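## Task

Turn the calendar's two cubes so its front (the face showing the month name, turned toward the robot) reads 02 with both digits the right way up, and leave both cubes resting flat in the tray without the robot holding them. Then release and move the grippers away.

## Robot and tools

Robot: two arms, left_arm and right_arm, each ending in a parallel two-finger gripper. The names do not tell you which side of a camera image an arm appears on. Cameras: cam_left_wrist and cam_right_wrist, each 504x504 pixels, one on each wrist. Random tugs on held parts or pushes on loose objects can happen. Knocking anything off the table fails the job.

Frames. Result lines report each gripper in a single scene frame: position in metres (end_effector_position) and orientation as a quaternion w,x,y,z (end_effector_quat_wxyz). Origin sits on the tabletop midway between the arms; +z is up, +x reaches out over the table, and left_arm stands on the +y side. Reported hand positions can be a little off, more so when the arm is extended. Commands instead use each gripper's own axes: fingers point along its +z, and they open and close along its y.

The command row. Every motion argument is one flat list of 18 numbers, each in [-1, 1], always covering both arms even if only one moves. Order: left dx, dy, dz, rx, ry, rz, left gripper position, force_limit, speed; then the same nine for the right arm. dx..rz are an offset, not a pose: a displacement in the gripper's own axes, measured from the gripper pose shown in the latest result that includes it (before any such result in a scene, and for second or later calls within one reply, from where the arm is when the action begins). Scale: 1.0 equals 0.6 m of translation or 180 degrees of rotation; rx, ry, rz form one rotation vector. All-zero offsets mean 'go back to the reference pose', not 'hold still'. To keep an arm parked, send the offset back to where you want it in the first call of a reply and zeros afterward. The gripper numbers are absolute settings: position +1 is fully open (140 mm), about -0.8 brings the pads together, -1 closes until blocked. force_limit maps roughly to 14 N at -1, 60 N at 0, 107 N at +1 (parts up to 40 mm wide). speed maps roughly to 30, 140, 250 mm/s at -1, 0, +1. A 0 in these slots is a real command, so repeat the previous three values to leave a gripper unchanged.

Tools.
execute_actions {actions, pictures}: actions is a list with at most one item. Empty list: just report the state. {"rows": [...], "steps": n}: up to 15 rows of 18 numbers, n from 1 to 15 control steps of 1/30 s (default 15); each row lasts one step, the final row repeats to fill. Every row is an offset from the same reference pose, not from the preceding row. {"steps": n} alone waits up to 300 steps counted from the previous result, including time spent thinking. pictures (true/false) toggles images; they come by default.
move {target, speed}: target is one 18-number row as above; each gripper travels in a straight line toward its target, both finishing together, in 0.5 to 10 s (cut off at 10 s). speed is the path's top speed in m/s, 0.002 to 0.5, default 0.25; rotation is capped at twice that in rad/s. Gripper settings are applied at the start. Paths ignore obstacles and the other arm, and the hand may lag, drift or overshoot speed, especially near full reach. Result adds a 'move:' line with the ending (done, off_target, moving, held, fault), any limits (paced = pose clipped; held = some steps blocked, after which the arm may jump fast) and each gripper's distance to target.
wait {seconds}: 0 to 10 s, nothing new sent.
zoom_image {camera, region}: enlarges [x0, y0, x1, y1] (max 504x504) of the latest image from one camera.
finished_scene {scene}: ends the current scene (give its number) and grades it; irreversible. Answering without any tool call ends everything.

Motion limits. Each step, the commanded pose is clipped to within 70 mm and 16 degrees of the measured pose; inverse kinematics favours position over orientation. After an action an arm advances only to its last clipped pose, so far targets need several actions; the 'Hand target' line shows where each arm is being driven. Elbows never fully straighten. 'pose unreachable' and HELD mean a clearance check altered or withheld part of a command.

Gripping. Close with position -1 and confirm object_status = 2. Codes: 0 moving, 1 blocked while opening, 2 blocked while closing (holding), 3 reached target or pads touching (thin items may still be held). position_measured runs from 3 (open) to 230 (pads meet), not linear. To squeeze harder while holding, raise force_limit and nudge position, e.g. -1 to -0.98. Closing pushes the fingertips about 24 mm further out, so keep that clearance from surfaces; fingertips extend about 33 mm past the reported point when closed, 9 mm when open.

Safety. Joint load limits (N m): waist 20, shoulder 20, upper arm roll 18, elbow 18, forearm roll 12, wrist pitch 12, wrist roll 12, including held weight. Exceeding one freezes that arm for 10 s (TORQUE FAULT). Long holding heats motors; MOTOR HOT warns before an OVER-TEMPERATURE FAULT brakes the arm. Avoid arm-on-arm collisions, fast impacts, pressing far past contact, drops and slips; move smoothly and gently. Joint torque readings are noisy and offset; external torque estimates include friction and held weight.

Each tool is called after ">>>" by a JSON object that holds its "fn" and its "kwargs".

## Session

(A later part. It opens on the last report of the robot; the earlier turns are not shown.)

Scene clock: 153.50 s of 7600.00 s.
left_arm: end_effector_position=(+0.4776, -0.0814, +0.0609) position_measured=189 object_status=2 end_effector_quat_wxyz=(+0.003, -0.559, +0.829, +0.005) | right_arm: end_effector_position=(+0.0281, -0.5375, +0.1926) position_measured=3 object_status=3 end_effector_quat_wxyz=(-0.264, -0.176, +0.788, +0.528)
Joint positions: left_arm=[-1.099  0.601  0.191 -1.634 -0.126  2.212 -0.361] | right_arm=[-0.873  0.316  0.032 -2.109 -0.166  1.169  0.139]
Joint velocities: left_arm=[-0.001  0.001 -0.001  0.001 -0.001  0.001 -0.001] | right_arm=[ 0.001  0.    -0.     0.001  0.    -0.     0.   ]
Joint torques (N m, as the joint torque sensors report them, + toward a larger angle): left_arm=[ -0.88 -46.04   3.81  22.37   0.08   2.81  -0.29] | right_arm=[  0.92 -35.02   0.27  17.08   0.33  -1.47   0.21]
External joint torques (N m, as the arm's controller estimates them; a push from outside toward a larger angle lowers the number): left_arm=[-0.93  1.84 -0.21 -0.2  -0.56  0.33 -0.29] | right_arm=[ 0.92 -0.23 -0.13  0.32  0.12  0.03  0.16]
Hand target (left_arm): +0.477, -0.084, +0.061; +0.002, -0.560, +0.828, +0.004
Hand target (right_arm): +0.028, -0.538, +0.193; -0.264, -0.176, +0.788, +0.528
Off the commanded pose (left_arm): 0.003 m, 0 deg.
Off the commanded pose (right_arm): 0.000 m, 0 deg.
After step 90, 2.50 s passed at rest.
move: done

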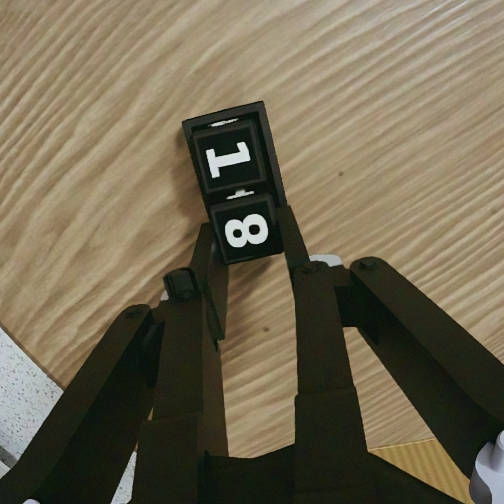

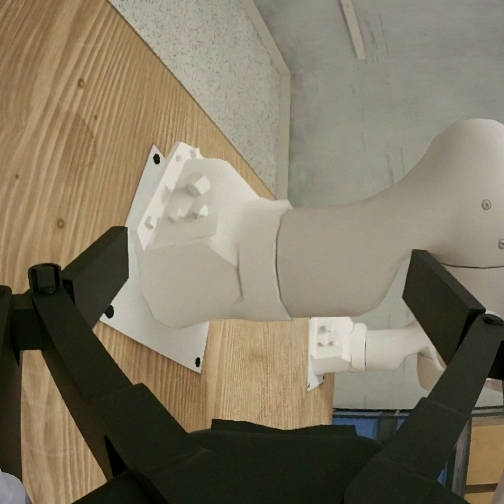

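>>> {"fn": "move", "kwargs": {"target": [0.008,0,-0.001,0,0,0,-1,-0.3,-0.6,0,0,0,0,0,0,1,0,0], "speed": 0.01}}

>>> {"fn": "move", "kwargs": {"target": [0.001,0,0.009,0,0,0,-1,-0.3,-0.6,0,0,0,0,0,0,1,0,0], "speed": 0.01}}

>>> {"fn": "zoom_image", "kwargs": {"camera": "cam_left_wrist", "region": [150, 90, 350, 290]}}

Scene clock: 158.70 s of 7600.00 s.
left_arm: end_effector_position=(+0.4772, -0.0850, +0.0619) position_measured=189 object_status=2 end_effector_quat_wxyz=(+0.003, -0.558, +0.830, +0.004) | right_arm: end_effector_position=(+0.0281, -0.5375, +0.1926) position_measured=3 object_status=3 end_effector_quat_wxyz=(-0.264, -0.176, +0.788, +0.528)
Joint positions: left_arm=[-1.102  0.605  0.191 -1.625 -0.126  2.21  -0.362] | right_arm=[-0.873  0.316  0.032 -2.109 -0.166  1.169  0.139]
Joint velocities: left_arm=[-0.002  0.001 -0.001  0.003 -0.001 -0.004 -0.002] | right_arm=[-0.     0.     0.001  0.     0.001 -0.     0.   ]
Joint torques (N m, as the joint torque sensors report them, + toward a larger angle): left_arm=[ -1.35 -46.25   4.12  22.25   0.53   2.14  -0.23] | right_arm=[  0.86 -35.39   0.06  17.14   0.38  -1.47   0.2 ]
External joint torques (N m, as the arm's controller estimates them; a push from outside toward a larger angle lowers the number): left_arm=[-1.35  1.92  0.11 -0.46 -0.12 -0.36 -0.23] | right_arm=[ 0.92 -0.57 -0.29  0.37  0.18  0.04  0.14]
Hand target (left_arm): +0.476, -0.086, +0.061; +0.003, -0.559, +0.829, +0.005
Hand target (right_arm): +0.028, -0.538, +0.193; -0.264, -0.176, +0.788, +0.528
Off the commanded pose (left_arm): 0.002 m, 0 deg.
Off the commanded pose (right_arm): 0.000 m, 0 deg.
After step 90, 1.50 s passed at rest.
move: done

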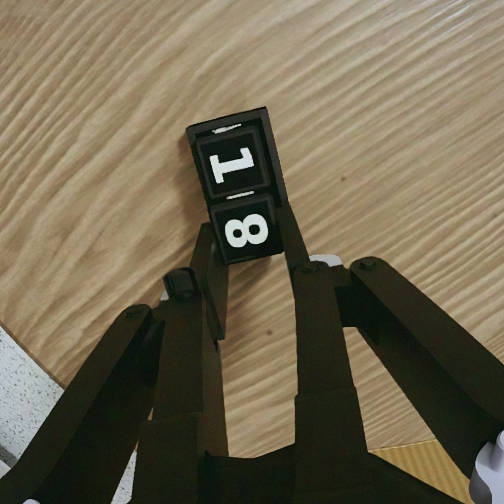

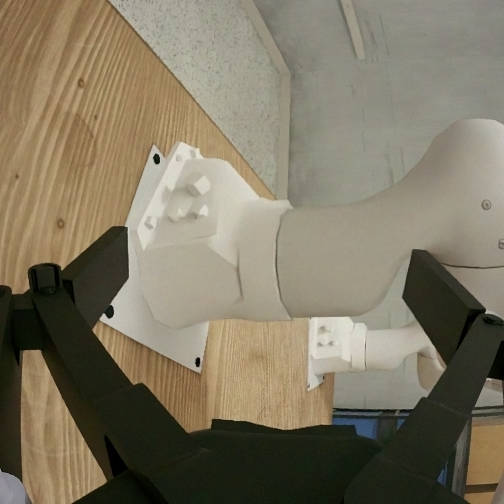

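Scene clock: 159.47 s of 7600.00 s.
left_arm: end_effector_position=(+0.4774, -0.0847, +0.0574) position_measured=189 object_status=2 end_effector_quat_wxyz=(+0.004, -0.558, +0.830, +0.005) | right_arm: end_effector_position=(+0.0281, -0.5375, +0.1926) position_measured=3 object_status=3 end_effector_quat_wxyz=(-0.264, -0.176, +0.788, +0.528)
Joint positions: left_arm=[-1.102  0.612  0.191 -1.625 -0.126  2.216 -0.362] | right_arm=[-0.873  0.316  0.032 -2.109 -0.166  1.169  0.139]
Joint velocities: left_arm=[ 0.002  0.    -0.    -0.001  0.001  0.005  0.001] | right_arm=[-0.001 -0.    -0.001 -0.001 -0.     0.     0.001]
Joint torques (N m, as the joint torque sensors report them, + toward a larger angle): left_arm=[  0.17 -46.48   3.58  21.34   0.18   2.79  -0.04] | right_arm=[  0.64 -35.27   0.02  17.05   0.38  -1.48   0.21]
External joint torques (N m, as the arm's controller estimates them; a push from outside toward a larger angle lowers the number): left_arm=[ 0.09  1.59 -0.51 -1.19 -0.47  0.32 -0.04] | right_arm=[ 0.8  -0.43 -0.24  0.28  0.19  0.03  0.16]
Hand target (left_arm): +0.477, -0.086, +0.057; +0.003, -0.558, +0.830, +0.004
Hand target (right_arm): +0.028, -0.538, +0.193; -0.264, -0.176, +0.788, +0.528
Off the commanded pose (left_arm): 0.001 m, 0 deg.
Off the commanded pose (right_arm): 0.000 m, 0 deg.
move: done

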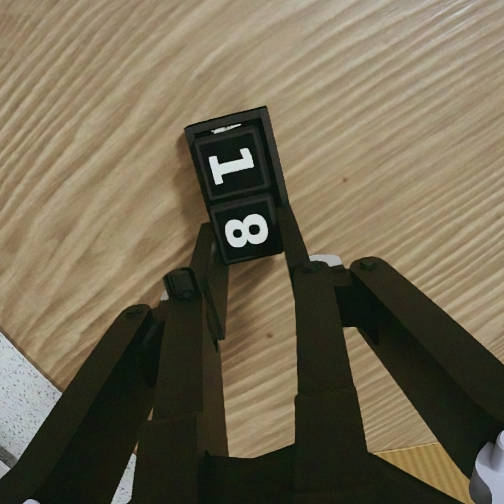

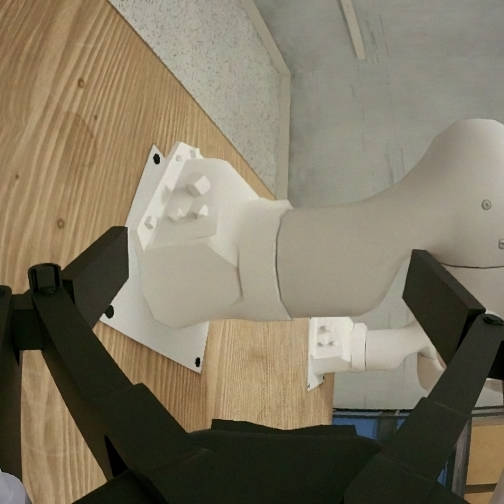

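Region (150, 90, 350, 290) of cam_left_wrist's 504x504 image, scaled by 2.520, with more detail than that image has.

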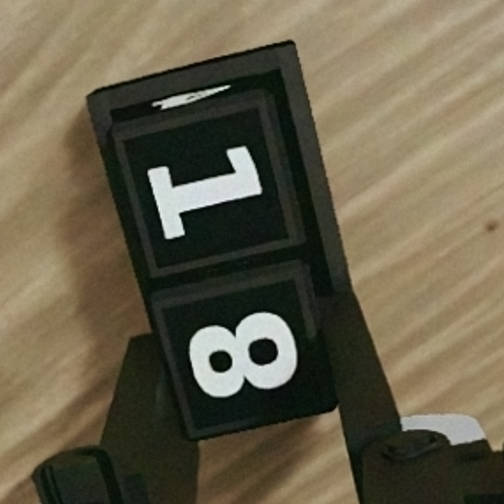

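>>> {"fn": "move", "kwargs": {"target": [0,0.003,0.006,0,0,0,-1,-0.3,-0.6,0,0,0,0,0,0,1,0,0], "speed": 0.01}}

>>> {"fn": "move", "kwargs": {"target": [0,0,0,0,0,0,-0.15,-0.3,-0.8,0,0,0,0,0,0,1,0,0]}}

>>> {"fn": "move", "kwargs": {"target": [0,0,-0.1,0,0,0,-0.15,-0.3,-0.6,0,0,0,0,0,0,1,0,0], "speed": 0.12}}

>>> {"fn": "zoom_image", "kwargs": {"camera": "cam_left_wrist", "region": [170, 90, 330, 250]}}

>>> {"fn": "move", "kwargs": {"target": [0,0.2,-0.08,0,0,-0.15,1,-0.3,0,0,0,0,0,0,0,1,0,0]}}

Scene clock: 168.27 s of 7600.00 s.
left_arm: end_effector_position=(+0.4765, -0.0829, +0.0544) position_measured=189 object_status=2 end_effector_quat_wxyz=(+0.004, -0.558, +0.830, +0.006) | right_arm: end_effector_position=(+0.0281, -0.5375, +0.1926) position_measured=3 object_status=3 end_effector_quat_wxyz=(-0.264, -0.176, +0.788, +0.528)
Joint positions: left_arm=[-1.102  0.612  0.191 -1.633 -0.126  2.222 -0.362] | right_arm=[-0.873  0.316  0.032 -2.109 -0.166  1.169  0.139]
Joint velocities: left_arm=[-0.002 -0.    -0.001 -0.     0.001  0.004  0.001] | right_arm=[ 0.001  0.001 -0.001  0.001  0.     0.    -0.001]
Joint torques (N m, as the joint torque sensors report them, + toward a larger angle): left_arm=[ -0.54 -47.19   3.82  21.     0.53   2.78  -0.11] | right_arm=[  0.92 -35.32  -0.12  16.81   0.33  -1.46   0.21]
External joint torques (N m, as the arm's controller estimates them; a push from outside toward a larger angle lowers the number): left_arm=[-0.28  0.95 -0.01 -1.57 -0.11  0.29 -0.11] | right_arm=[ 0.91 -0.51 -0.53  0.04  0.12  0.04  0.15]
Hand target (left_arm): +0.476, -0.084, +0.054; +0.004, -0.558, +0.830, +0.005
Hand target (right_arm): +0.028, -0.538, +0.193; -0.264, -0.176, +0.788, +0.528
Off the commanded pose (left_arm): 0.001 m, 0 deg.
Off the commanded pose (right_arm): 0.000 m, 0 deg.
After step 90, 5.10 s passed at rest.
move: done

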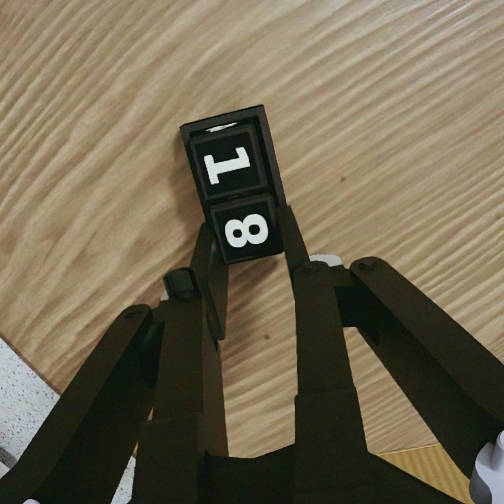

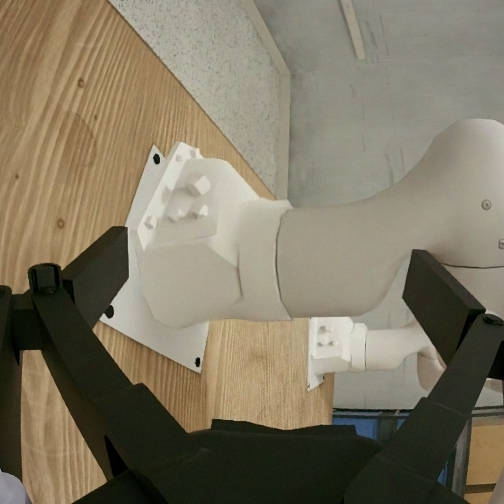

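Scene clock: 168.97 s of 7600.00 s.
left_arm: end_effector_position=(+0.4765, -0.0829, +0.0544) position_measured=148 object_status=0 end_effector_quat_wxyz=(+0.004, -0.558, +0.830, +0.006) | right_arm: end_effector_position=(+0.0281, -0.5375, +0.1926) position_measured=3 object_status=3 end_effector_quat_wxyz=(-0.264, -0.176, +0.788, +0.528)
Joint positions: left_arm=[-1.102  0.612  0.191 -1.633 -0.126  2.222 -0.362] | right_arm=[-0.873  0.316  0.032 -2.109 -0.166  1.169  0.139]
Joint velocities: left_arm=[-0.001 -0.001 -0.001  0.     0.     0.    -0.001] | right_arm=[-0.001  0.001 -0.    -0.001 -0.     0.001  0.001]
Joint torques (N m, as the joint torque sensors report them, + toward a larger angle): left_arm=[  0.12 -46.99   4.14  21.51   0.64   2.46  -0.06] | right_arm=[  0.65 -35.2   -0.08  17.     0.36  -1.44   0.19]
External joint torques (N m, as the arm's controller estimates them; a push from outside toward a larger angle lowers the number): left_arm=[ 0.29  1.21  0.22 -1.07  0.   -0.04 -0.06] | right_arm=[ 0.64 -0.43 -0.5   0.29  0.15  0.06  0.14]
Hand target (left_arm): +0.477, -0.083, +0.054; +0.004, -0.558, +0.830, +0.006
Hand target (right_arm): +0.028, -0.538, +0.193; -0.264, -0.176, +0.788, +0.528
Off the commanded pose (left_arm): 0.000 m, 0 deg.
Off the commanded pose (right_arm): 0.000 m, 0 deg.
move: done

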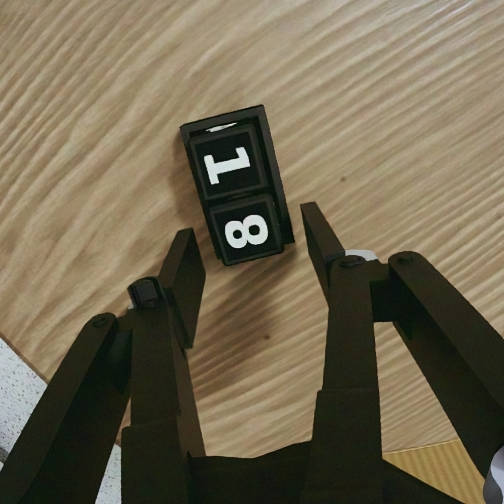

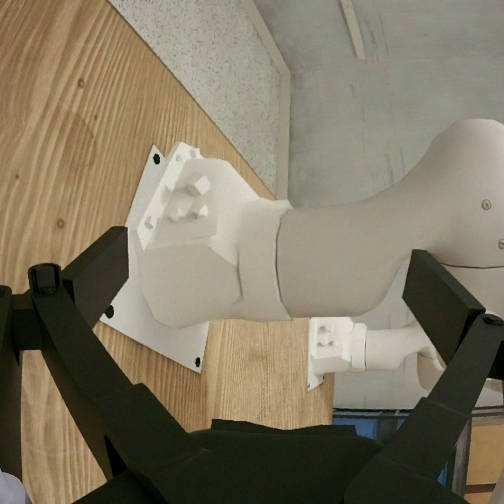

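Scene clock: 170.03 s of 7600.00 s.
left_arm: end_effector_position=(+0.4765, -0.0849, +0.1151) position_measured=148 object_status=3 end_effector_quat_wxyz=(+0.002, -0.556, +0.831, +0.003) | right_arm: end_effector_position=(+0.0281, -0.5375, +0.1926) position_measured=3 object_status=3 end_effector_quat_wxyz=(-0.264, -0.176, +0.788, +0.528)
Joint positions: left_arm=[-1.108  0.533  0.2   -1.597 -0.111  2.113 -0.367] | right_arm=[-0.873  0.316  0.032 -2.109 -0.166  1.169  0.139]
Joint velocities: left_arm=[ 0.    -0.001 -0.001 -0.001  0.001 -0.01  -0.001] | right_arm=[-0.     0.    -0.     0.001  0.002  0.     0.   ]
Joint torques (N m, as the joint torque sensors report them, + toward a larger angle): left_arm=[ -0.78 -45.28   5.    22.63   1.47   2.11  -0.31] | right_arm=[  0.65 -35.18   0.11  17.03   0.33  -1.44   0.19]
External joint torques (N m, as the arm's controller estimates them; a push from outside toward a larger angle lowers the number): left_arm=[-0.67  1.63  1.41 -0.78  0.78 -0.39 -0.31] | right_arm=[ 0.71 -0.4  -0.24  0.3   0.12  0.07  0.13]
Hand target (left_arm): +0.476, -0.084, +0.114; +0.004, -0.558, +0.830, +0.006
Hand target (right_arm): +0.028, -0.538, +0.193; -0.264, -0.176, +0.788, +0.528
Off the commanded pose (left_arm): 0.001 m, 0 deg.
Off the commanded pose (right_arm): 0.000 m, 0 deg.
move: done

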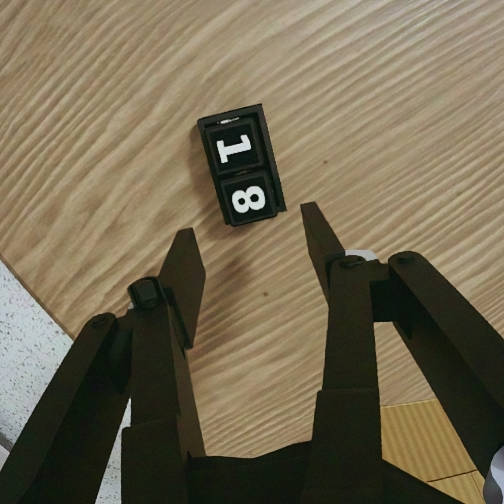

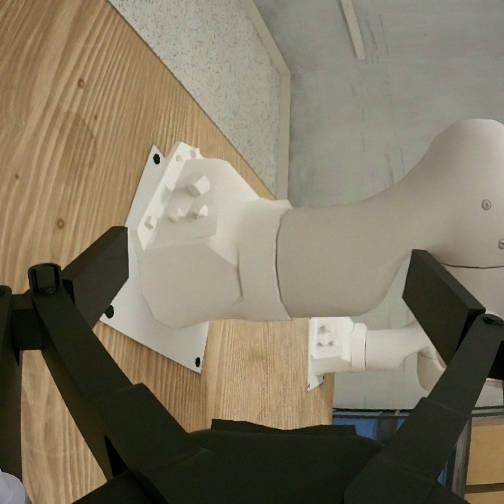

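Region (170, 90, 330, 250) of cam_left_wrist's 504x504 image, scaled by 3.150, with more detail than that image has.

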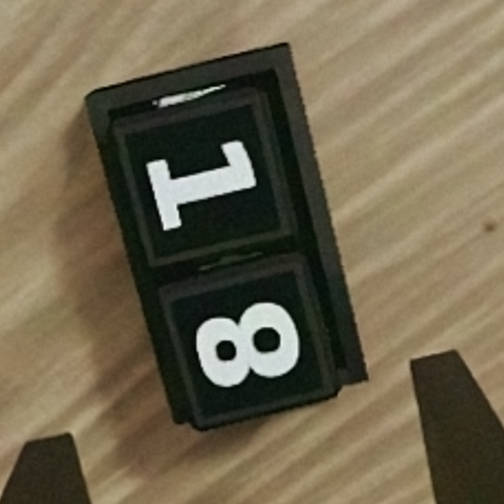

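Scene clock: 172.03 s of 7600.00 s.
left_arm: end_effector_position=(+0.3645, -0.0376, +0.1607) position_measured=3 object_status=3 end_effector_quat_wxyz=(-0.002, +0.731, -0.683, -0.004) | right_arm: end_effector_position=(+0.0281, -0.5375, +0.1926) position_measured=3 object_status=3 end_effector_quat_wxyz=(-0.264, -0.176, +0.788, +0.528)
Joint positions: left_arm=[-1.353  0.164  0.339 -2.026 -0.063  2.17  -0.932] | right_arm=[-0.873  0.316  0.032 -2.109 -0.166  1.169  0.139]
Joint velocities: left_arm=[ 0.    -0.001  0.     0.     0.002 -0.    -0.031] | right_arm=[-0.    -0.    -0.001 -0.002  0.001 -0.    -0.   ]
Joint torques (N m, as the joint torque sensors report them, + toward a larger angle): left_arm=[ -0.86 -34.87   3.19  21.36   1.51   2.89  -0.3 ] | right_arm=[  0.67 -35.09   0.09  17.09   0.36  -1.46   0.22]
External joint torques (N m, as the arm's controller estimates them; a push from outside toward a larger angle lowers the number): left_arm=[-0.88 -0.5   1.31 -1.83  0.82  0.38 -0.3 ] | right_arm=[ 0.71 -0.19 -0.28  0.35  0.16  0.05  0.17]
Hand target (left_arm): +0.365, -0.038, +0.161; -0.003, +0.735, -0.678, -0.003
Hand target (right_arm): +0.028, -0.538, +0.193; -0.264, -0.176, +0.788, +0.528
Off the commanded pose (left_arm): 0.004 m, 1 deg.
Off the commanded pose (right_arm): 0.000 m, 0 deg.
move: off_target (left_arm)

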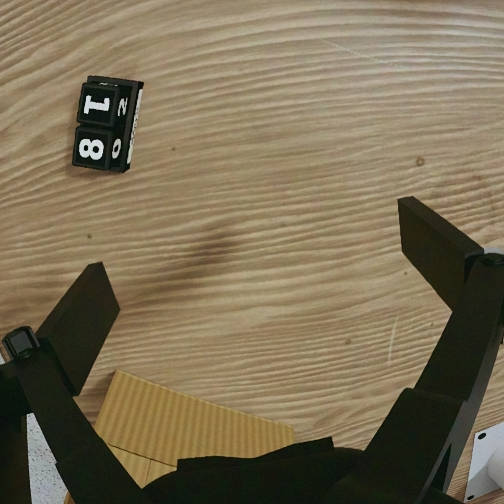

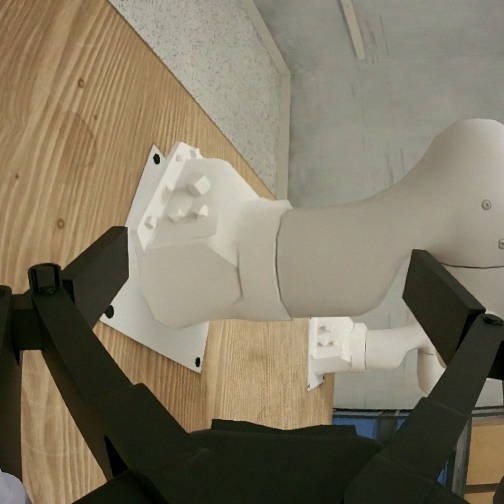

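>>> {"fn": "zoom_image", "kwargs": {"camera": "cam_left_wrist", "region": [55, 60, 165, 185]}}

>>> {"fn": "move", "kwargs": {"target": [-0.1,-0.1,0.03,0,0,0.75,1,-0.3,0,0,0,0,0,0,0,1,0,0], "speed": 0.4}}

Region (55, 60, 165, 185) of cam_left_wrist's 504x504 image, scaled by 4.032, with more detail than that image has; it fills the left 444 columns of this view, and the rest is white.

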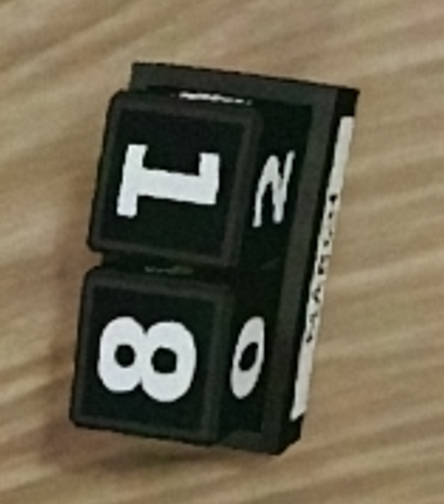

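Scene clock: 181.57 s of 7600.00 s.
left_arm: end_effector_position=(+0.4213, +0.0256, +0.1440) position_measured=3 object_status=3 end_effector_quat_wxyz=(-0.001, +0.346, +0.938, +0.005) | right_arm: end_effector_position=(+0.0281, -0.5375, +0.1926) position_measured=3 object_status=3 end_effector_quat_wxyz=(-0.264, -0.176, +0.788, +0.528)
Joint positions: left_arm=[-0.836  0.149 -0.048 -2.082  0.02   2.225  1.501] | right_arm=[-0.873  0.316  0.032 -2.109 -0.166  1.169  0.139]
Joint velocities: left_arm=[-0.001 -0.    -0.002  0.    -0.001 -0.     0.032] | right_arm=[ 0.    -0.002 -0.001 -0.     0.002  0.     0.   ]
Joint torques (N m, as the joint torque sensors report them, + toward a larger angle): left_arm=[  0.85 -34.24  -0.49  22.55  -0.12   2.03   0.13] | right_arm=[  0.74 -35.42   0.19  17.09   0.34  -1.49   0.19]
External joint torques (N m, as the arm's controller estimates them; a push from outside toward a larger angle lowers the number): left_arm=[ 0.93  1.31 -0.35 -0.13 -0.76 -0.37  0.13] | right_arm=[ 0.76 -0.44 -0.19  0.26  0.14  0.01  0.13]
Hand target (left_arm): +0.421, +0.025, +0.144; -0.002, +0.351, +0.936, +0.004
Hand target (right_arm): +0.028, -0.538, +0.193; -0.264, -0.176, +0.788, +0.528
Off the commanded pose (left_arm): 0.002 m, 1 deg.
Off the commanded pose (right_arm): 0.000 m, 0 deg.
After step 90, 2.20 s passed at rest.
move: done; limits=paced

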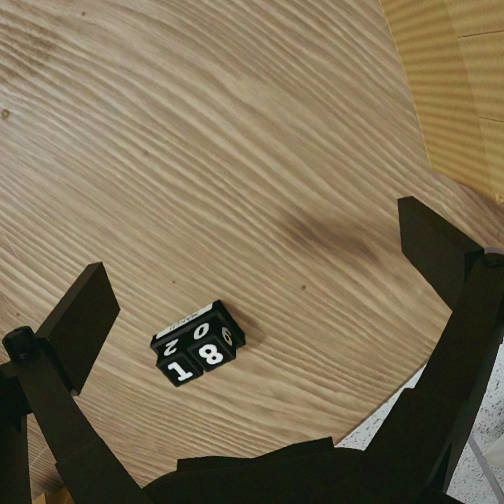

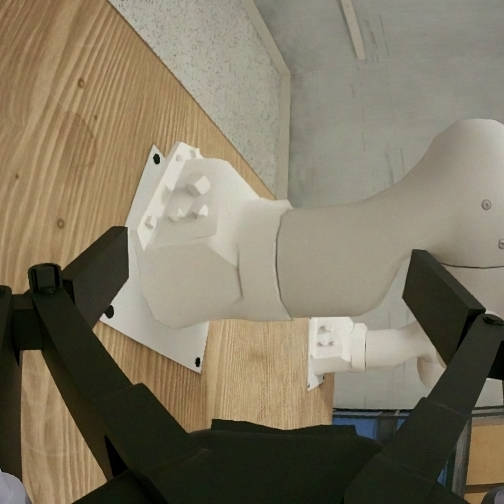

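>>> {"fn": "zoom_image", "kwargs": {"camera": "cam_left_wrist", "region": [140, 290, 260, 395]}}

Region (140, 290, 260, 395) of cam_left_wrist's 504x504 image, scaled by 4.200, with more detail than that image has; it fills the top 441 rows of this view, and the rest is white.

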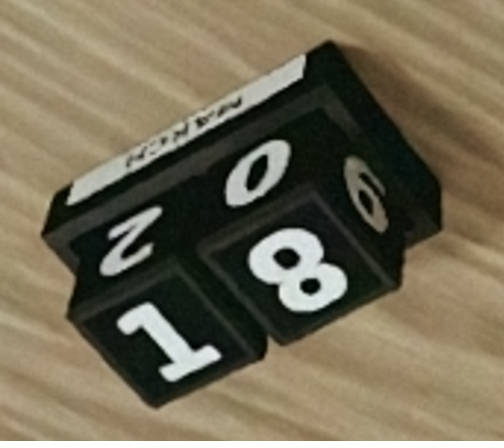

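>>> {"fn": "finished_scene", "kwargs": {"scene": 2}}

The scene is finished: the task was done.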